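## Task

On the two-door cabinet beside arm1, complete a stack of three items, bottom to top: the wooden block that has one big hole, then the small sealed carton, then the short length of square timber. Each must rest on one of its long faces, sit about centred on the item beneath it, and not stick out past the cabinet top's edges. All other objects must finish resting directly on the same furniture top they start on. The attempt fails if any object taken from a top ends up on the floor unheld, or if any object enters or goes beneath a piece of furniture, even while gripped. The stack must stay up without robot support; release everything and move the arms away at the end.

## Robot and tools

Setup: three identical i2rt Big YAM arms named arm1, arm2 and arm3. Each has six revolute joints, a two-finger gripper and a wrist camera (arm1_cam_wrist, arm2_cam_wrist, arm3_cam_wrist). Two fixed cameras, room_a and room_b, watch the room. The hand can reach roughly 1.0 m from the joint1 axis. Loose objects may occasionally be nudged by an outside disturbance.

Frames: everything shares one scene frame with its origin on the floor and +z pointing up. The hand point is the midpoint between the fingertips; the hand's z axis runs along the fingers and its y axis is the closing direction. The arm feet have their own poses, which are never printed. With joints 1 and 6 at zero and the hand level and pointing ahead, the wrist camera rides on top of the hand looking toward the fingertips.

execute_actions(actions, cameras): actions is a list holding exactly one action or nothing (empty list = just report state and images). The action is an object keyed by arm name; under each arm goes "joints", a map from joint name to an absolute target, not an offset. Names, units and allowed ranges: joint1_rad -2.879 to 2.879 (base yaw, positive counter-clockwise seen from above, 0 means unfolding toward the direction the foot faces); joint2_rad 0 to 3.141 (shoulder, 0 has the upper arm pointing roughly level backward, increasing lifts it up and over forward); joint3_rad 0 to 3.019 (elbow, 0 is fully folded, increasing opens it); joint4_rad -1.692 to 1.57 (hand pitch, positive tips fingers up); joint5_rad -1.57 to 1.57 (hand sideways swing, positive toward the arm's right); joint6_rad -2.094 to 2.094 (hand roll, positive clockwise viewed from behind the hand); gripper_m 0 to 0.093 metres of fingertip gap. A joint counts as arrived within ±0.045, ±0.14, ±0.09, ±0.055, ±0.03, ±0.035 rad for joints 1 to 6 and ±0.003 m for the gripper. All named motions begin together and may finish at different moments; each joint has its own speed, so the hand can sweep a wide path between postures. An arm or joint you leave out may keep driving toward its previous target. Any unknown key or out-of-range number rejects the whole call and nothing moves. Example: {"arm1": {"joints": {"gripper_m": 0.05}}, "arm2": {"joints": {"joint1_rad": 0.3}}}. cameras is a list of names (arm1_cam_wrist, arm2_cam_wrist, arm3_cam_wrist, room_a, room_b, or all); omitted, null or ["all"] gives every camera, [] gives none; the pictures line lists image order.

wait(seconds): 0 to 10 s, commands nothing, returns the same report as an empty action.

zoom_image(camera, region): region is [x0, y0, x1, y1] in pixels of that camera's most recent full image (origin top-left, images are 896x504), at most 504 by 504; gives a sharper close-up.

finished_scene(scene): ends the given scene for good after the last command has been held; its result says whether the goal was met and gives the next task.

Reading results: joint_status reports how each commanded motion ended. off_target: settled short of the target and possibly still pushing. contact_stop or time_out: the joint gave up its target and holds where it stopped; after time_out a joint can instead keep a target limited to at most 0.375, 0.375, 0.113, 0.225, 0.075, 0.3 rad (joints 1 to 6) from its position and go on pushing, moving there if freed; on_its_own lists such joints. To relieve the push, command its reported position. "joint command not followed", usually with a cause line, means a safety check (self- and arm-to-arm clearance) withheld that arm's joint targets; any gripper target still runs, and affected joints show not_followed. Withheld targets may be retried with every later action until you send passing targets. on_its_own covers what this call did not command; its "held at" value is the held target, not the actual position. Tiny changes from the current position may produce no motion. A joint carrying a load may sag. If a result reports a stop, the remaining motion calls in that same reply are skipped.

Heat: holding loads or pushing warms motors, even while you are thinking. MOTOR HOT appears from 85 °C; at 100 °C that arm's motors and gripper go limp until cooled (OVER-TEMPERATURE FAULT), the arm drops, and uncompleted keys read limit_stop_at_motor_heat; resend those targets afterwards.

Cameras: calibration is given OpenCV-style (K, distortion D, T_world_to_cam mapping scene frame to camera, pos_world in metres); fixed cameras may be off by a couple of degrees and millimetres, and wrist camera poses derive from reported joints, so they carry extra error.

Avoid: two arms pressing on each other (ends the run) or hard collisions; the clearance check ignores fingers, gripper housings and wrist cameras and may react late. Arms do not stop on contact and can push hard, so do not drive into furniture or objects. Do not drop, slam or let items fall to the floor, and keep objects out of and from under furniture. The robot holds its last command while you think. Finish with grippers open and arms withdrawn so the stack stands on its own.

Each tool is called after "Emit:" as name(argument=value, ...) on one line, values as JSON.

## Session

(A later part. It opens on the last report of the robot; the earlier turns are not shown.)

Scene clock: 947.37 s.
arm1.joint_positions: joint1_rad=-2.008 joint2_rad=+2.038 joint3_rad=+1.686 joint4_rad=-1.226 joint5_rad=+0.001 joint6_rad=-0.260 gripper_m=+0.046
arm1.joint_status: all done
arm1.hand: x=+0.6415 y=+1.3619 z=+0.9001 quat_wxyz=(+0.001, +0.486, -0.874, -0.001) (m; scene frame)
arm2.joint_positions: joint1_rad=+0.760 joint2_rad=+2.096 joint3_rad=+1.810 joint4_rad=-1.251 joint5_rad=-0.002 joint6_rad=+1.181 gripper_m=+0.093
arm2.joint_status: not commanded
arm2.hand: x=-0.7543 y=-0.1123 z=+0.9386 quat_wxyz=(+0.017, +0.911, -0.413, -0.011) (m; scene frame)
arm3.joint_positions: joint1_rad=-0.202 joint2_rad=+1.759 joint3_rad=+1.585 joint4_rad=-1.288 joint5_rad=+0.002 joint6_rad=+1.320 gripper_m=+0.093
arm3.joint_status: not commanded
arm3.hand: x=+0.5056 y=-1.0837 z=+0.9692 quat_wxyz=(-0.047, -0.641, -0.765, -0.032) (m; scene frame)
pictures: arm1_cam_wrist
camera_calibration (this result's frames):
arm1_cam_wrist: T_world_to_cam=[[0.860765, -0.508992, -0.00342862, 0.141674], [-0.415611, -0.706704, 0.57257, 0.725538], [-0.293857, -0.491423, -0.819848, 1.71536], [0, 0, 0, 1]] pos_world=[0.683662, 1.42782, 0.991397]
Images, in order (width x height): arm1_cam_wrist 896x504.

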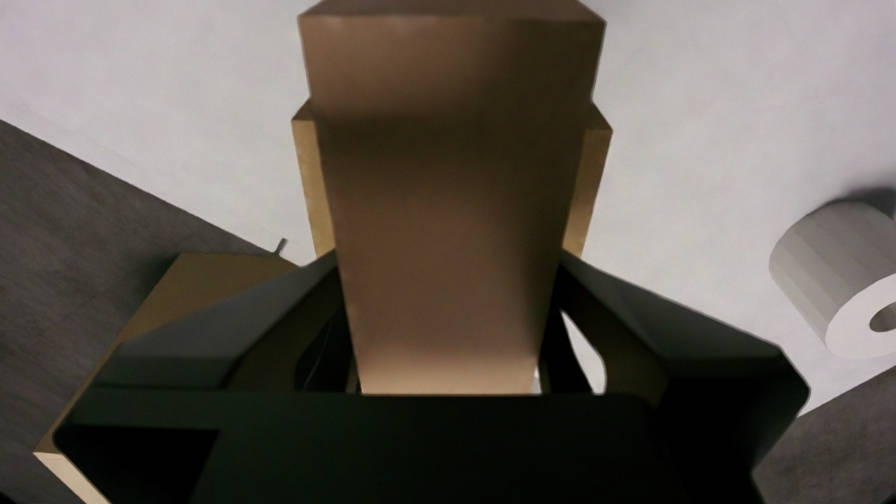

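Emit:
execute_actions(actions=[{"arm1": {"joints": {"joint2_rad": 2.036}}}], cameras=["arm1_cam_wrist", "room_a"])

Emit:
zoom_image(camera="room_a", region=[240, 190, 340, 280])

Scene clock: 952.47 s.
arm1.joint_positions: joint1_rad=-2.008 joint2_rad=+2.038 joint3_rad=+1.686 joint4_rad=-1.226 joint5_rad=+0.001 joint6_rad=-0.260 gripper_m=+0.046
arm1.joint_status: all done
arm1.hand: x=+0.6415 y=+1.3619 z=+0.9001 quat_wxyz=(+0.001, +0.486, -0.874, -0.001) (m; scene frame)
arm2.joint_positions: joint1_rad=+0.760 joint2_rad=+2.096 joint3_rad=+1.810 joint4_rad=-1.251 joint5_rad=-0.002 joint6_rad=+1.181 gripper_m=+0.093
arm2.joint_status: not commanded
arm2.hand: x=-0.7543 y=-0.1123 z=+0.9386 quat_wxyz=(+0.017, +0.911, -0.413, -0.011) (m; scene frame)
arm3.joint_positions: joint1_rad=-0.202 joint2_rad=+1.759 joint3_rad=+1.585 joint4_rad=-1.288 joint5_rad=+0.002 joint6_rad=+1.320 gripper_m=+0.093
arm3.joint_status: not commanded
arm3.hand: x=+0.5056 y=-1.0837 z=+0.9692 quat_wxyz=(-0.047, -0.641, -0.765, -0.032) (m; scene frame)
pictures: arm1_cam_wrist, room_a
camera_calibration (this result's frames):
arm1_cam_wrist: T_world_to_cam=[[0.860765, -0.508992, -0.00342862, 0.141674], [-0.415611, -0.706704, 0.57257, 0.725538], [-0.293857, -0.491423, -0.819848, 1.71536], [0, 0, 0, 1]] pos_world=[0.683662, 1.42782, 0.991397]
Images, in order (width x height): arm1_cam_wrist 896x504, room_a 896x504.

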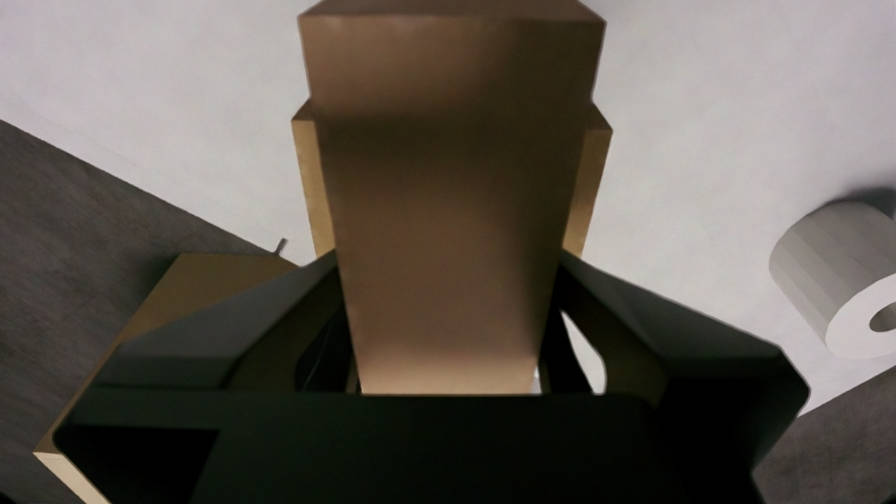

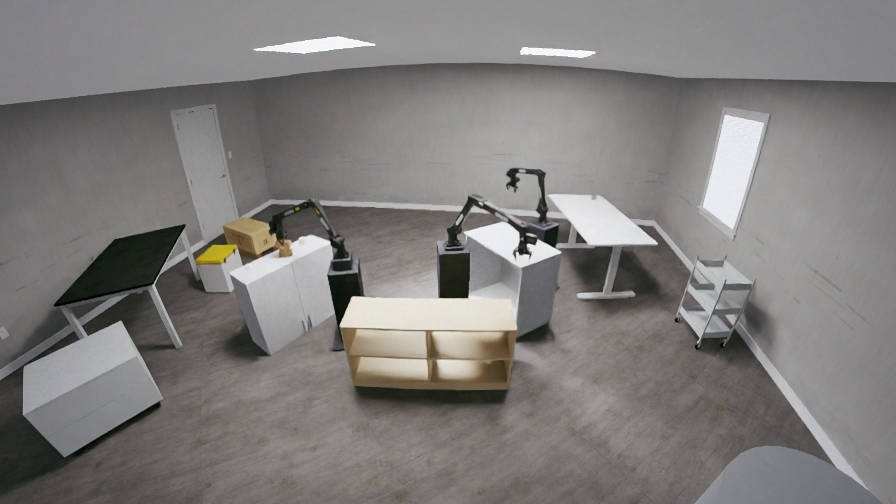

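Region (240, 190, 340, 280) of room_a's 896x504 image, scaled by 5.040, with more detail than that image has; it fills the top 454 rows of this view, and the rest is white.

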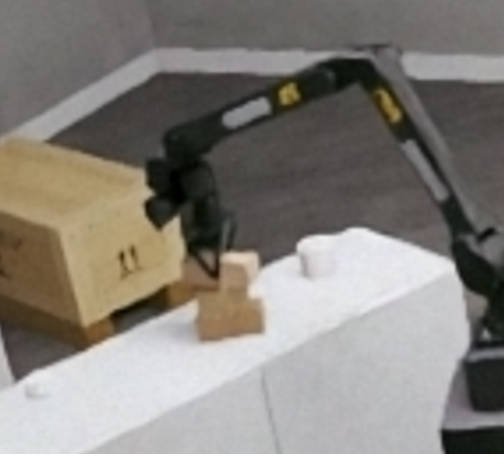

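Emit:
execute_actions(actions=[{"arm1": {"joints": {"gripper_m": 0.093}}}], cameras=["arm1_cam_wrist"])

Scene clock: 960.83 s.
arm1.joint_positions: joint1_rad=-2.008 joint2_rad=+2.038 joint3_rad=+1.686 joint4_rad=-1.226 joint5_rad=+0.001 joint6_rad=-0.260 gripper_m=+0.093
arm1.joint_status: all done
arm1.hand: x=+0.6415 y=+1.3619 z=+0.9001 quat_wxyz=(+0.001, +0.486, -0.874, -0.001) (m; scene frame)
arm2.joint_positions: joint1_rad=+0.760 joint2_rad=+2.096 joint3_rad=+1.810 joint4_rad=-1.251 joint5_rad=-0.002 joint6_rad=+1.181 gripper_m=+0.093
arm2.joint_status: not commanded
arm2.hand: x=-0.7543 y=-0.1123 z=+0.9386 quat_wxyz=(+0.017, +0.911, -0.413, -0.011) (m; scene frame)
arm3.joint_positions: joint1_rad=-0.202 joint2_rad=+1.759 joint3_rad=+1.585 joint4_rad=-1.288 joint5_rad=+0.002 joint6_rad=+1.320 gripper_m=+0.093
arm3.joint_status: not commanded
arm3.hand: x=+0.5056 y=-1.0837 z=+0.9692 quat_wxyz=(-0.047, -0.641, -0.765, -0.032) (m; scene frame)
pictures: arm1_cam_wrist
camera_calibration (this result's frames):
arm1_cam_wrist: T_world_to_cam=[[0.860765, -0.508992, -0.00342862, 0.141674], [-0.415611, -0.706704, 0.57257, 0.725538], [-0.293857, -0.491423, -0.819848, 1.71536], [0, 0, 0, 1]] pos_world=[0.683662, 1.42782, 0.991397]
Images, in order (width x height): arm1_cam_wrist 896x504.

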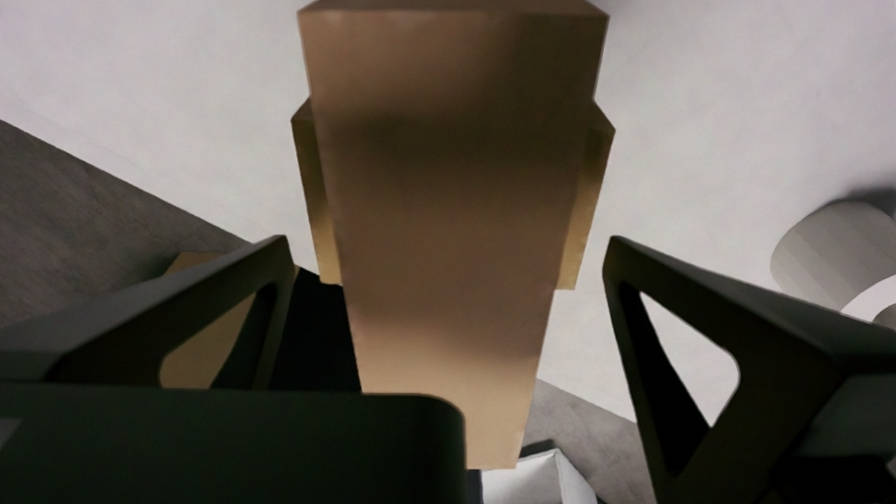

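Emit:
execute_actions(actions=[{"arm1": {"joints": {"joint2_rad": 1.87}}}], cameras=["arm1_cam_wrist"])

Scene clock: 975.90 s.
arm1.joint_positions: joint1_rad=-2.008 joint2_rad=+1.859 joint3_rad=+1.682 joint4_rad=-1.226 joint5_rad=+0.001 joint6_rad=-0.260 gripper_m=+0.093
arm1.joint_status: all done
arm1.hand: x=+0.6426 y=+1.3625 z=+1.0043 quat_wxyz=(-0.084, +0.484, -0.871, -0.022) (m; scene frame)
arm2.joint_positions: joint1_rad=+0.760 joint2_rad=+2.096 joint3_rad=+1.810 joint4_rad=-1.251 joint5_rad=-0.002 joint6_rad=+1.181 gripper_m=+0.093
arm2.joint_status: not commanded
arm2.hand: x=-0.7543 y=-0.1123 z=+0.9386 quat_wxyz=(+0.017, +0.911, -0.413, -0.011) (m; scene frame)
arm3.joint_positions: joint1_rad=-0.202 joint2_rad=+1.759 joint3_rad=+1.585 joint4_rad=-1.288 joint5_rad=+0.002 joint6_rad=+1.320 gripper_m=+0.093
arm3.joint_status: not commanded
arm3.hand: x=+0.5056 y=-1.0837 z=+0.9692 quat_wxyz=(-0.047, -0.641, -0.765, -0.032) (m; scene frame)
pictures: arm1_cam_wrist
camera_calibration (this result's frames):
arm1_cam_wrist: T_world_to_cam=[[0.857857, -0.511911, 0.0450504, 0.0985715], [-0.479854, -0.766584, 0.426719, 0.936157], [-0.183907, -0.387681, -0.903261, 1.67315], [0, 0, 0, 1]] pos_world=[0.672363, 1.41675, 1.10737]
Images, in order (width x height): arm1_cam_wrist 896x504.

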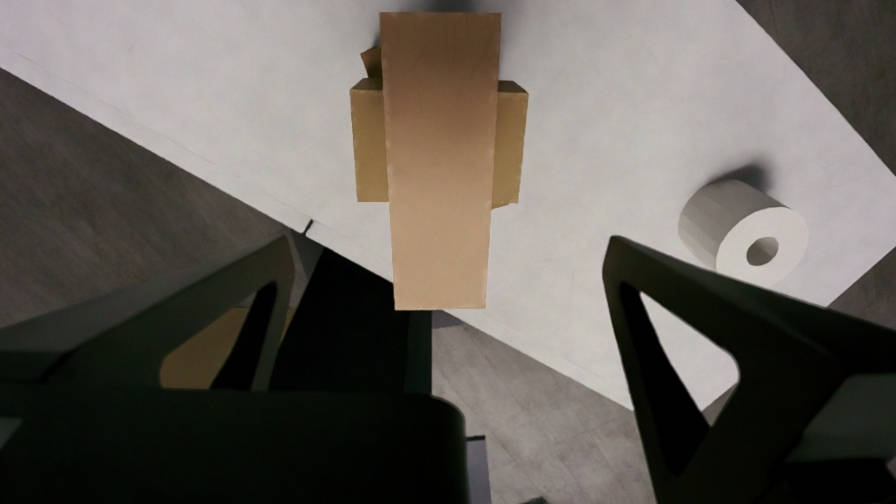

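Emit:
zoom_image(camera="arm1_cam_wrist", region=[240, 0, 700, 420])

Region (240, 0, 700, 420) of arm1_cam_wrist's 896x504 image, scaled by 1.096, with more detail than that image has; it fills the top 460 rows of this view, and the rest is white.

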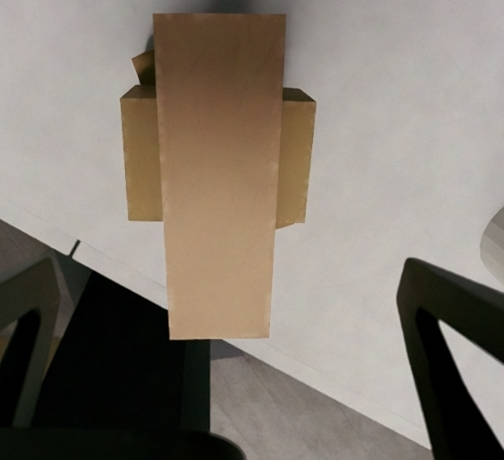

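Emit:
execute_actions(actions=[{"arm1": {"joints": {"joint1_rad": -1.1, "joint2_rad": 1.75}}}])

Scene clock: 1014.67 s.
arm1.joint_positions: joint1_rad=-1.095 joint2_rad=+1.768 joint3_rad=+1.682 joint4_rad=-1.226 joint5_rad=+0.000 joint6_rad=-0.259 gripper_m=+0.093
arm1.joint_status: all done
arm1.hand: x=+0.1386 y=+1.5470 z=+1.0576 quat_wxyz=(-0.102, +0.814, -0.566, -0.085) (m; scene frame)
arm2.joint_positions: joint1_rad=+0.760 joint2_rad=+2.096 joint3_rad=+1.810 joint4_rad=-1.251 joint5_rad=-0.002 joint6_rad=+1.181 gripper_m=+0.093
arm2.joint_status: not commanded
arm2.hand: x=-0.7543 y=-0.1123 z=+0.9386 quat_wxyz=(+0.017, +0.911, -0.413, -0.011) (m; scene frame)
arm3.joint_positions: joint1_rad=-0.202 joint2_rad=+1.759 joint3_rad=+1.585 joint4_rad=-1.288 joint5_rad=+0.002 joint6_rad=+1.320 gripper_m=+0.093
arm3.joint_status: not commanded
arm3.hand: x=+0.5056 y=-1.0837 z=+0.9692 quat_wxyz=(-0.047, -0.641, -0.765, -0.032) (m; scene frame)
pictures: arm1_cam_wrist, arm2_cam_wrist, arm3_cam_wrist, room_a, room_b
camera_calibration (this result's frames):
arm1_cam_wrist: T_world_to_cam=[[0.930159, 0.359703, 0.0736009, -0.765675], [0.314379, -0.883836, 0.34641, 0.969153], [0.189656, -0.299078, -0.935191, 1.54511], [0, 0, 0, 1]] pos_world=[0.11448, 1.5941, 1.1656]
arm2_cam_wrist: T_world_to_cam=[[0.764392, 0.643426, -0.041332, 0.689143], [0.543019, -0.607896, 0.579303, -0.199434], [0.347613, -0.465259, -0.814063, 1.0999], [0, 0, 0, 1]] pos_world=[-0.800819, -0.0529083, 1.03941]
arm3_cam_wrist: T_world_to_cam=[[-0.97549, -0.184526, -0.11987, 0.407359], [-0.219864, 0.795416, 0.564777, 0.428306], [-0.00886979, 0.577289, -0.816492, 1.55006], [0, 0, 0, 1]] pos_world=[0.505293, -1.16034, 1.07254]
Images, in order (width x height): arm1_cam_wrist 896x504, arm2_cam_wrist 896x504, arm3_cam_wrist 896x504, room_a 896x504, room_b 896x504.

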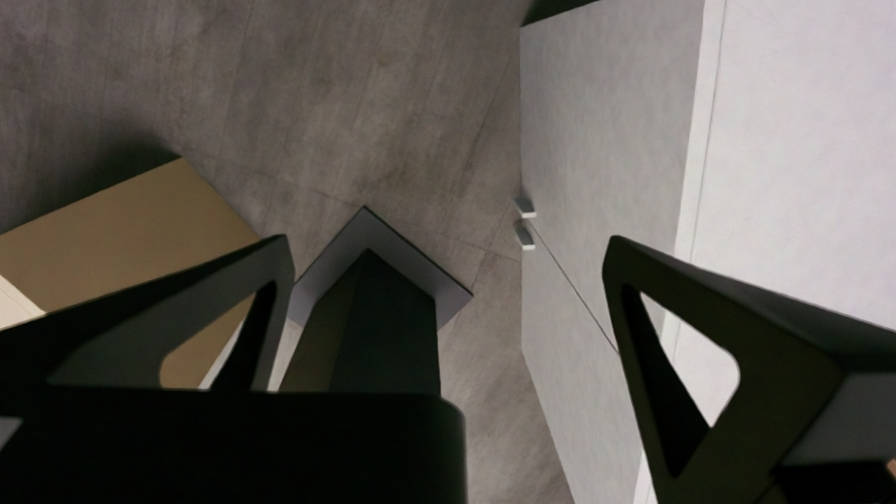

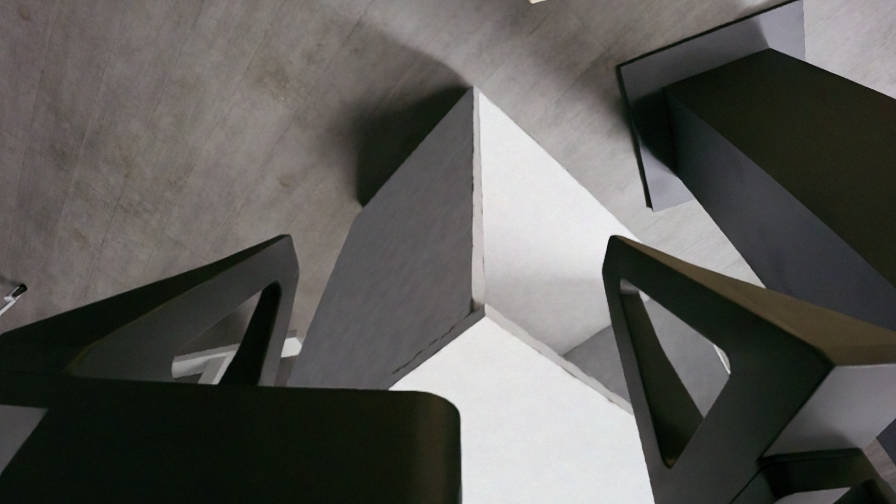

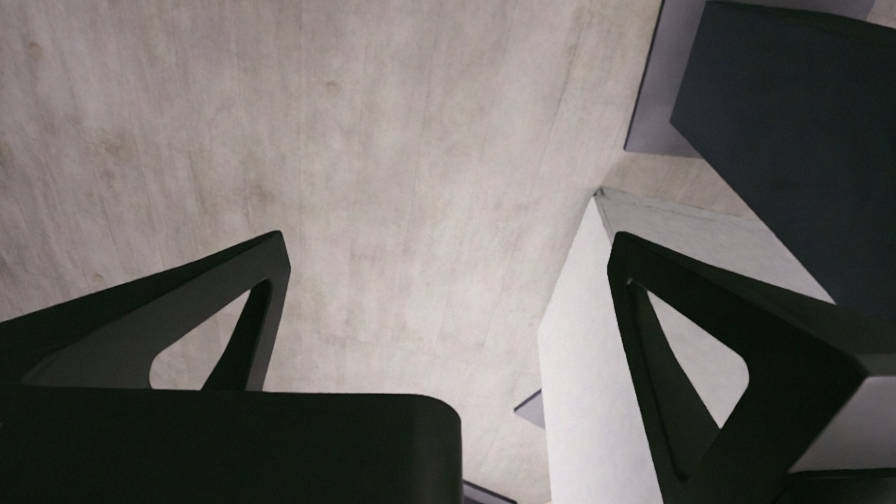

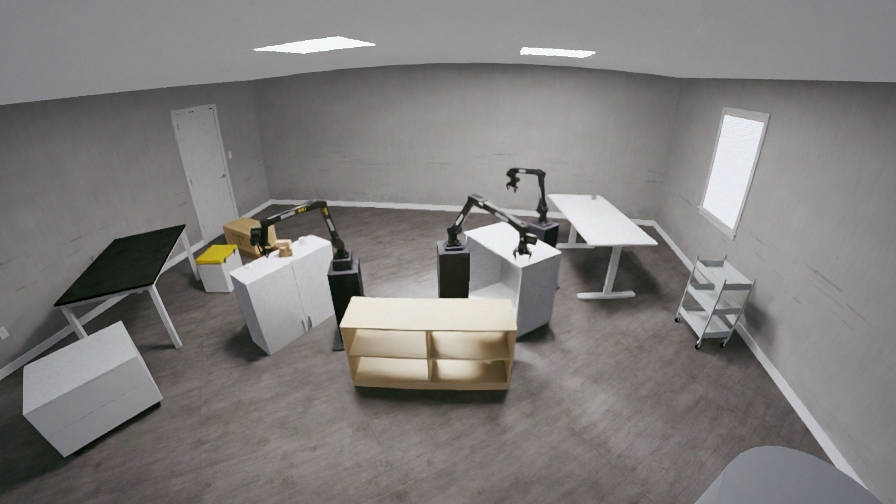

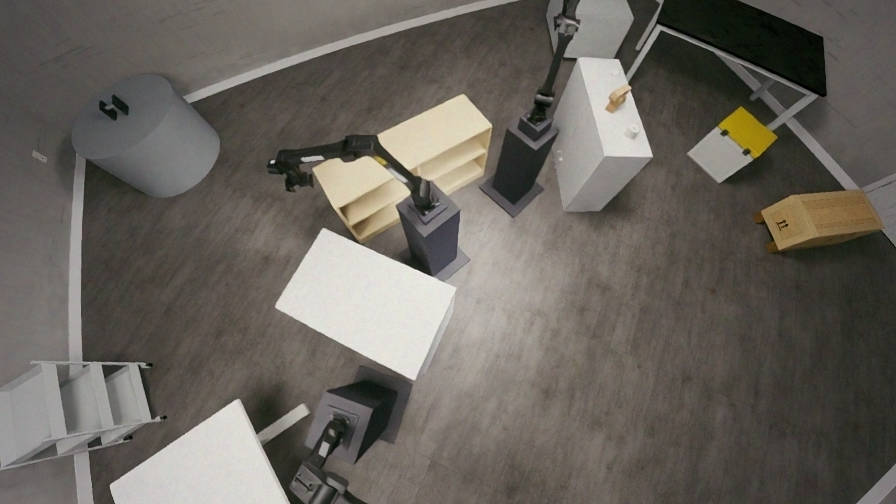

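Emit:
zoom_image(camera="room_b", region=[550, 40, 690, 170])

Emit:
zoom_image(camera="room_a", region=[230, 190, 340, 290])

Region (550, 40, 690, 170) of room_b's 896x504 image, scaled by 3.600, with more detail than that image has; it fills the top 468 rows of this view, and the rest is white.

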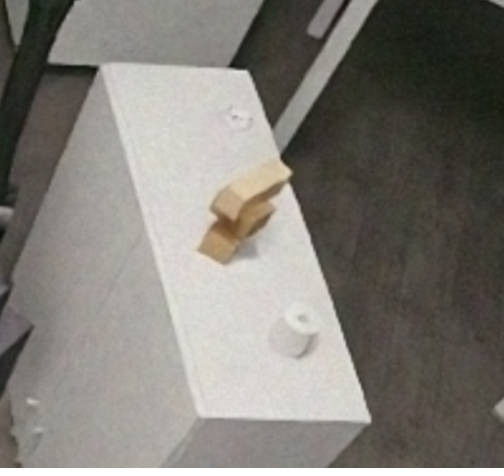

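Region (230, 190, 340, 290) of room_a's 896x504 image, scaled by 4.582, with more detail than that image has; it fills the top 458 rows of this view, and the rest is white.

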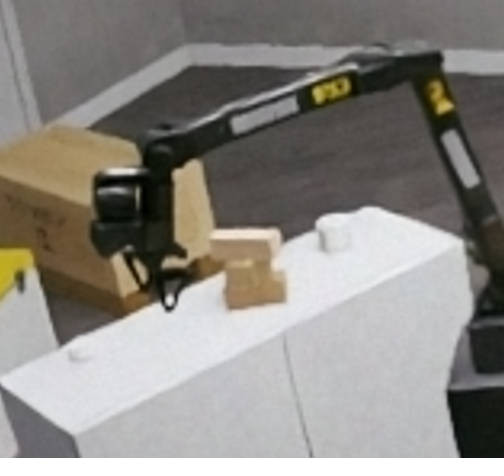

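Emit:
finished_scene(scene=2)

The scene is finished: the task was done.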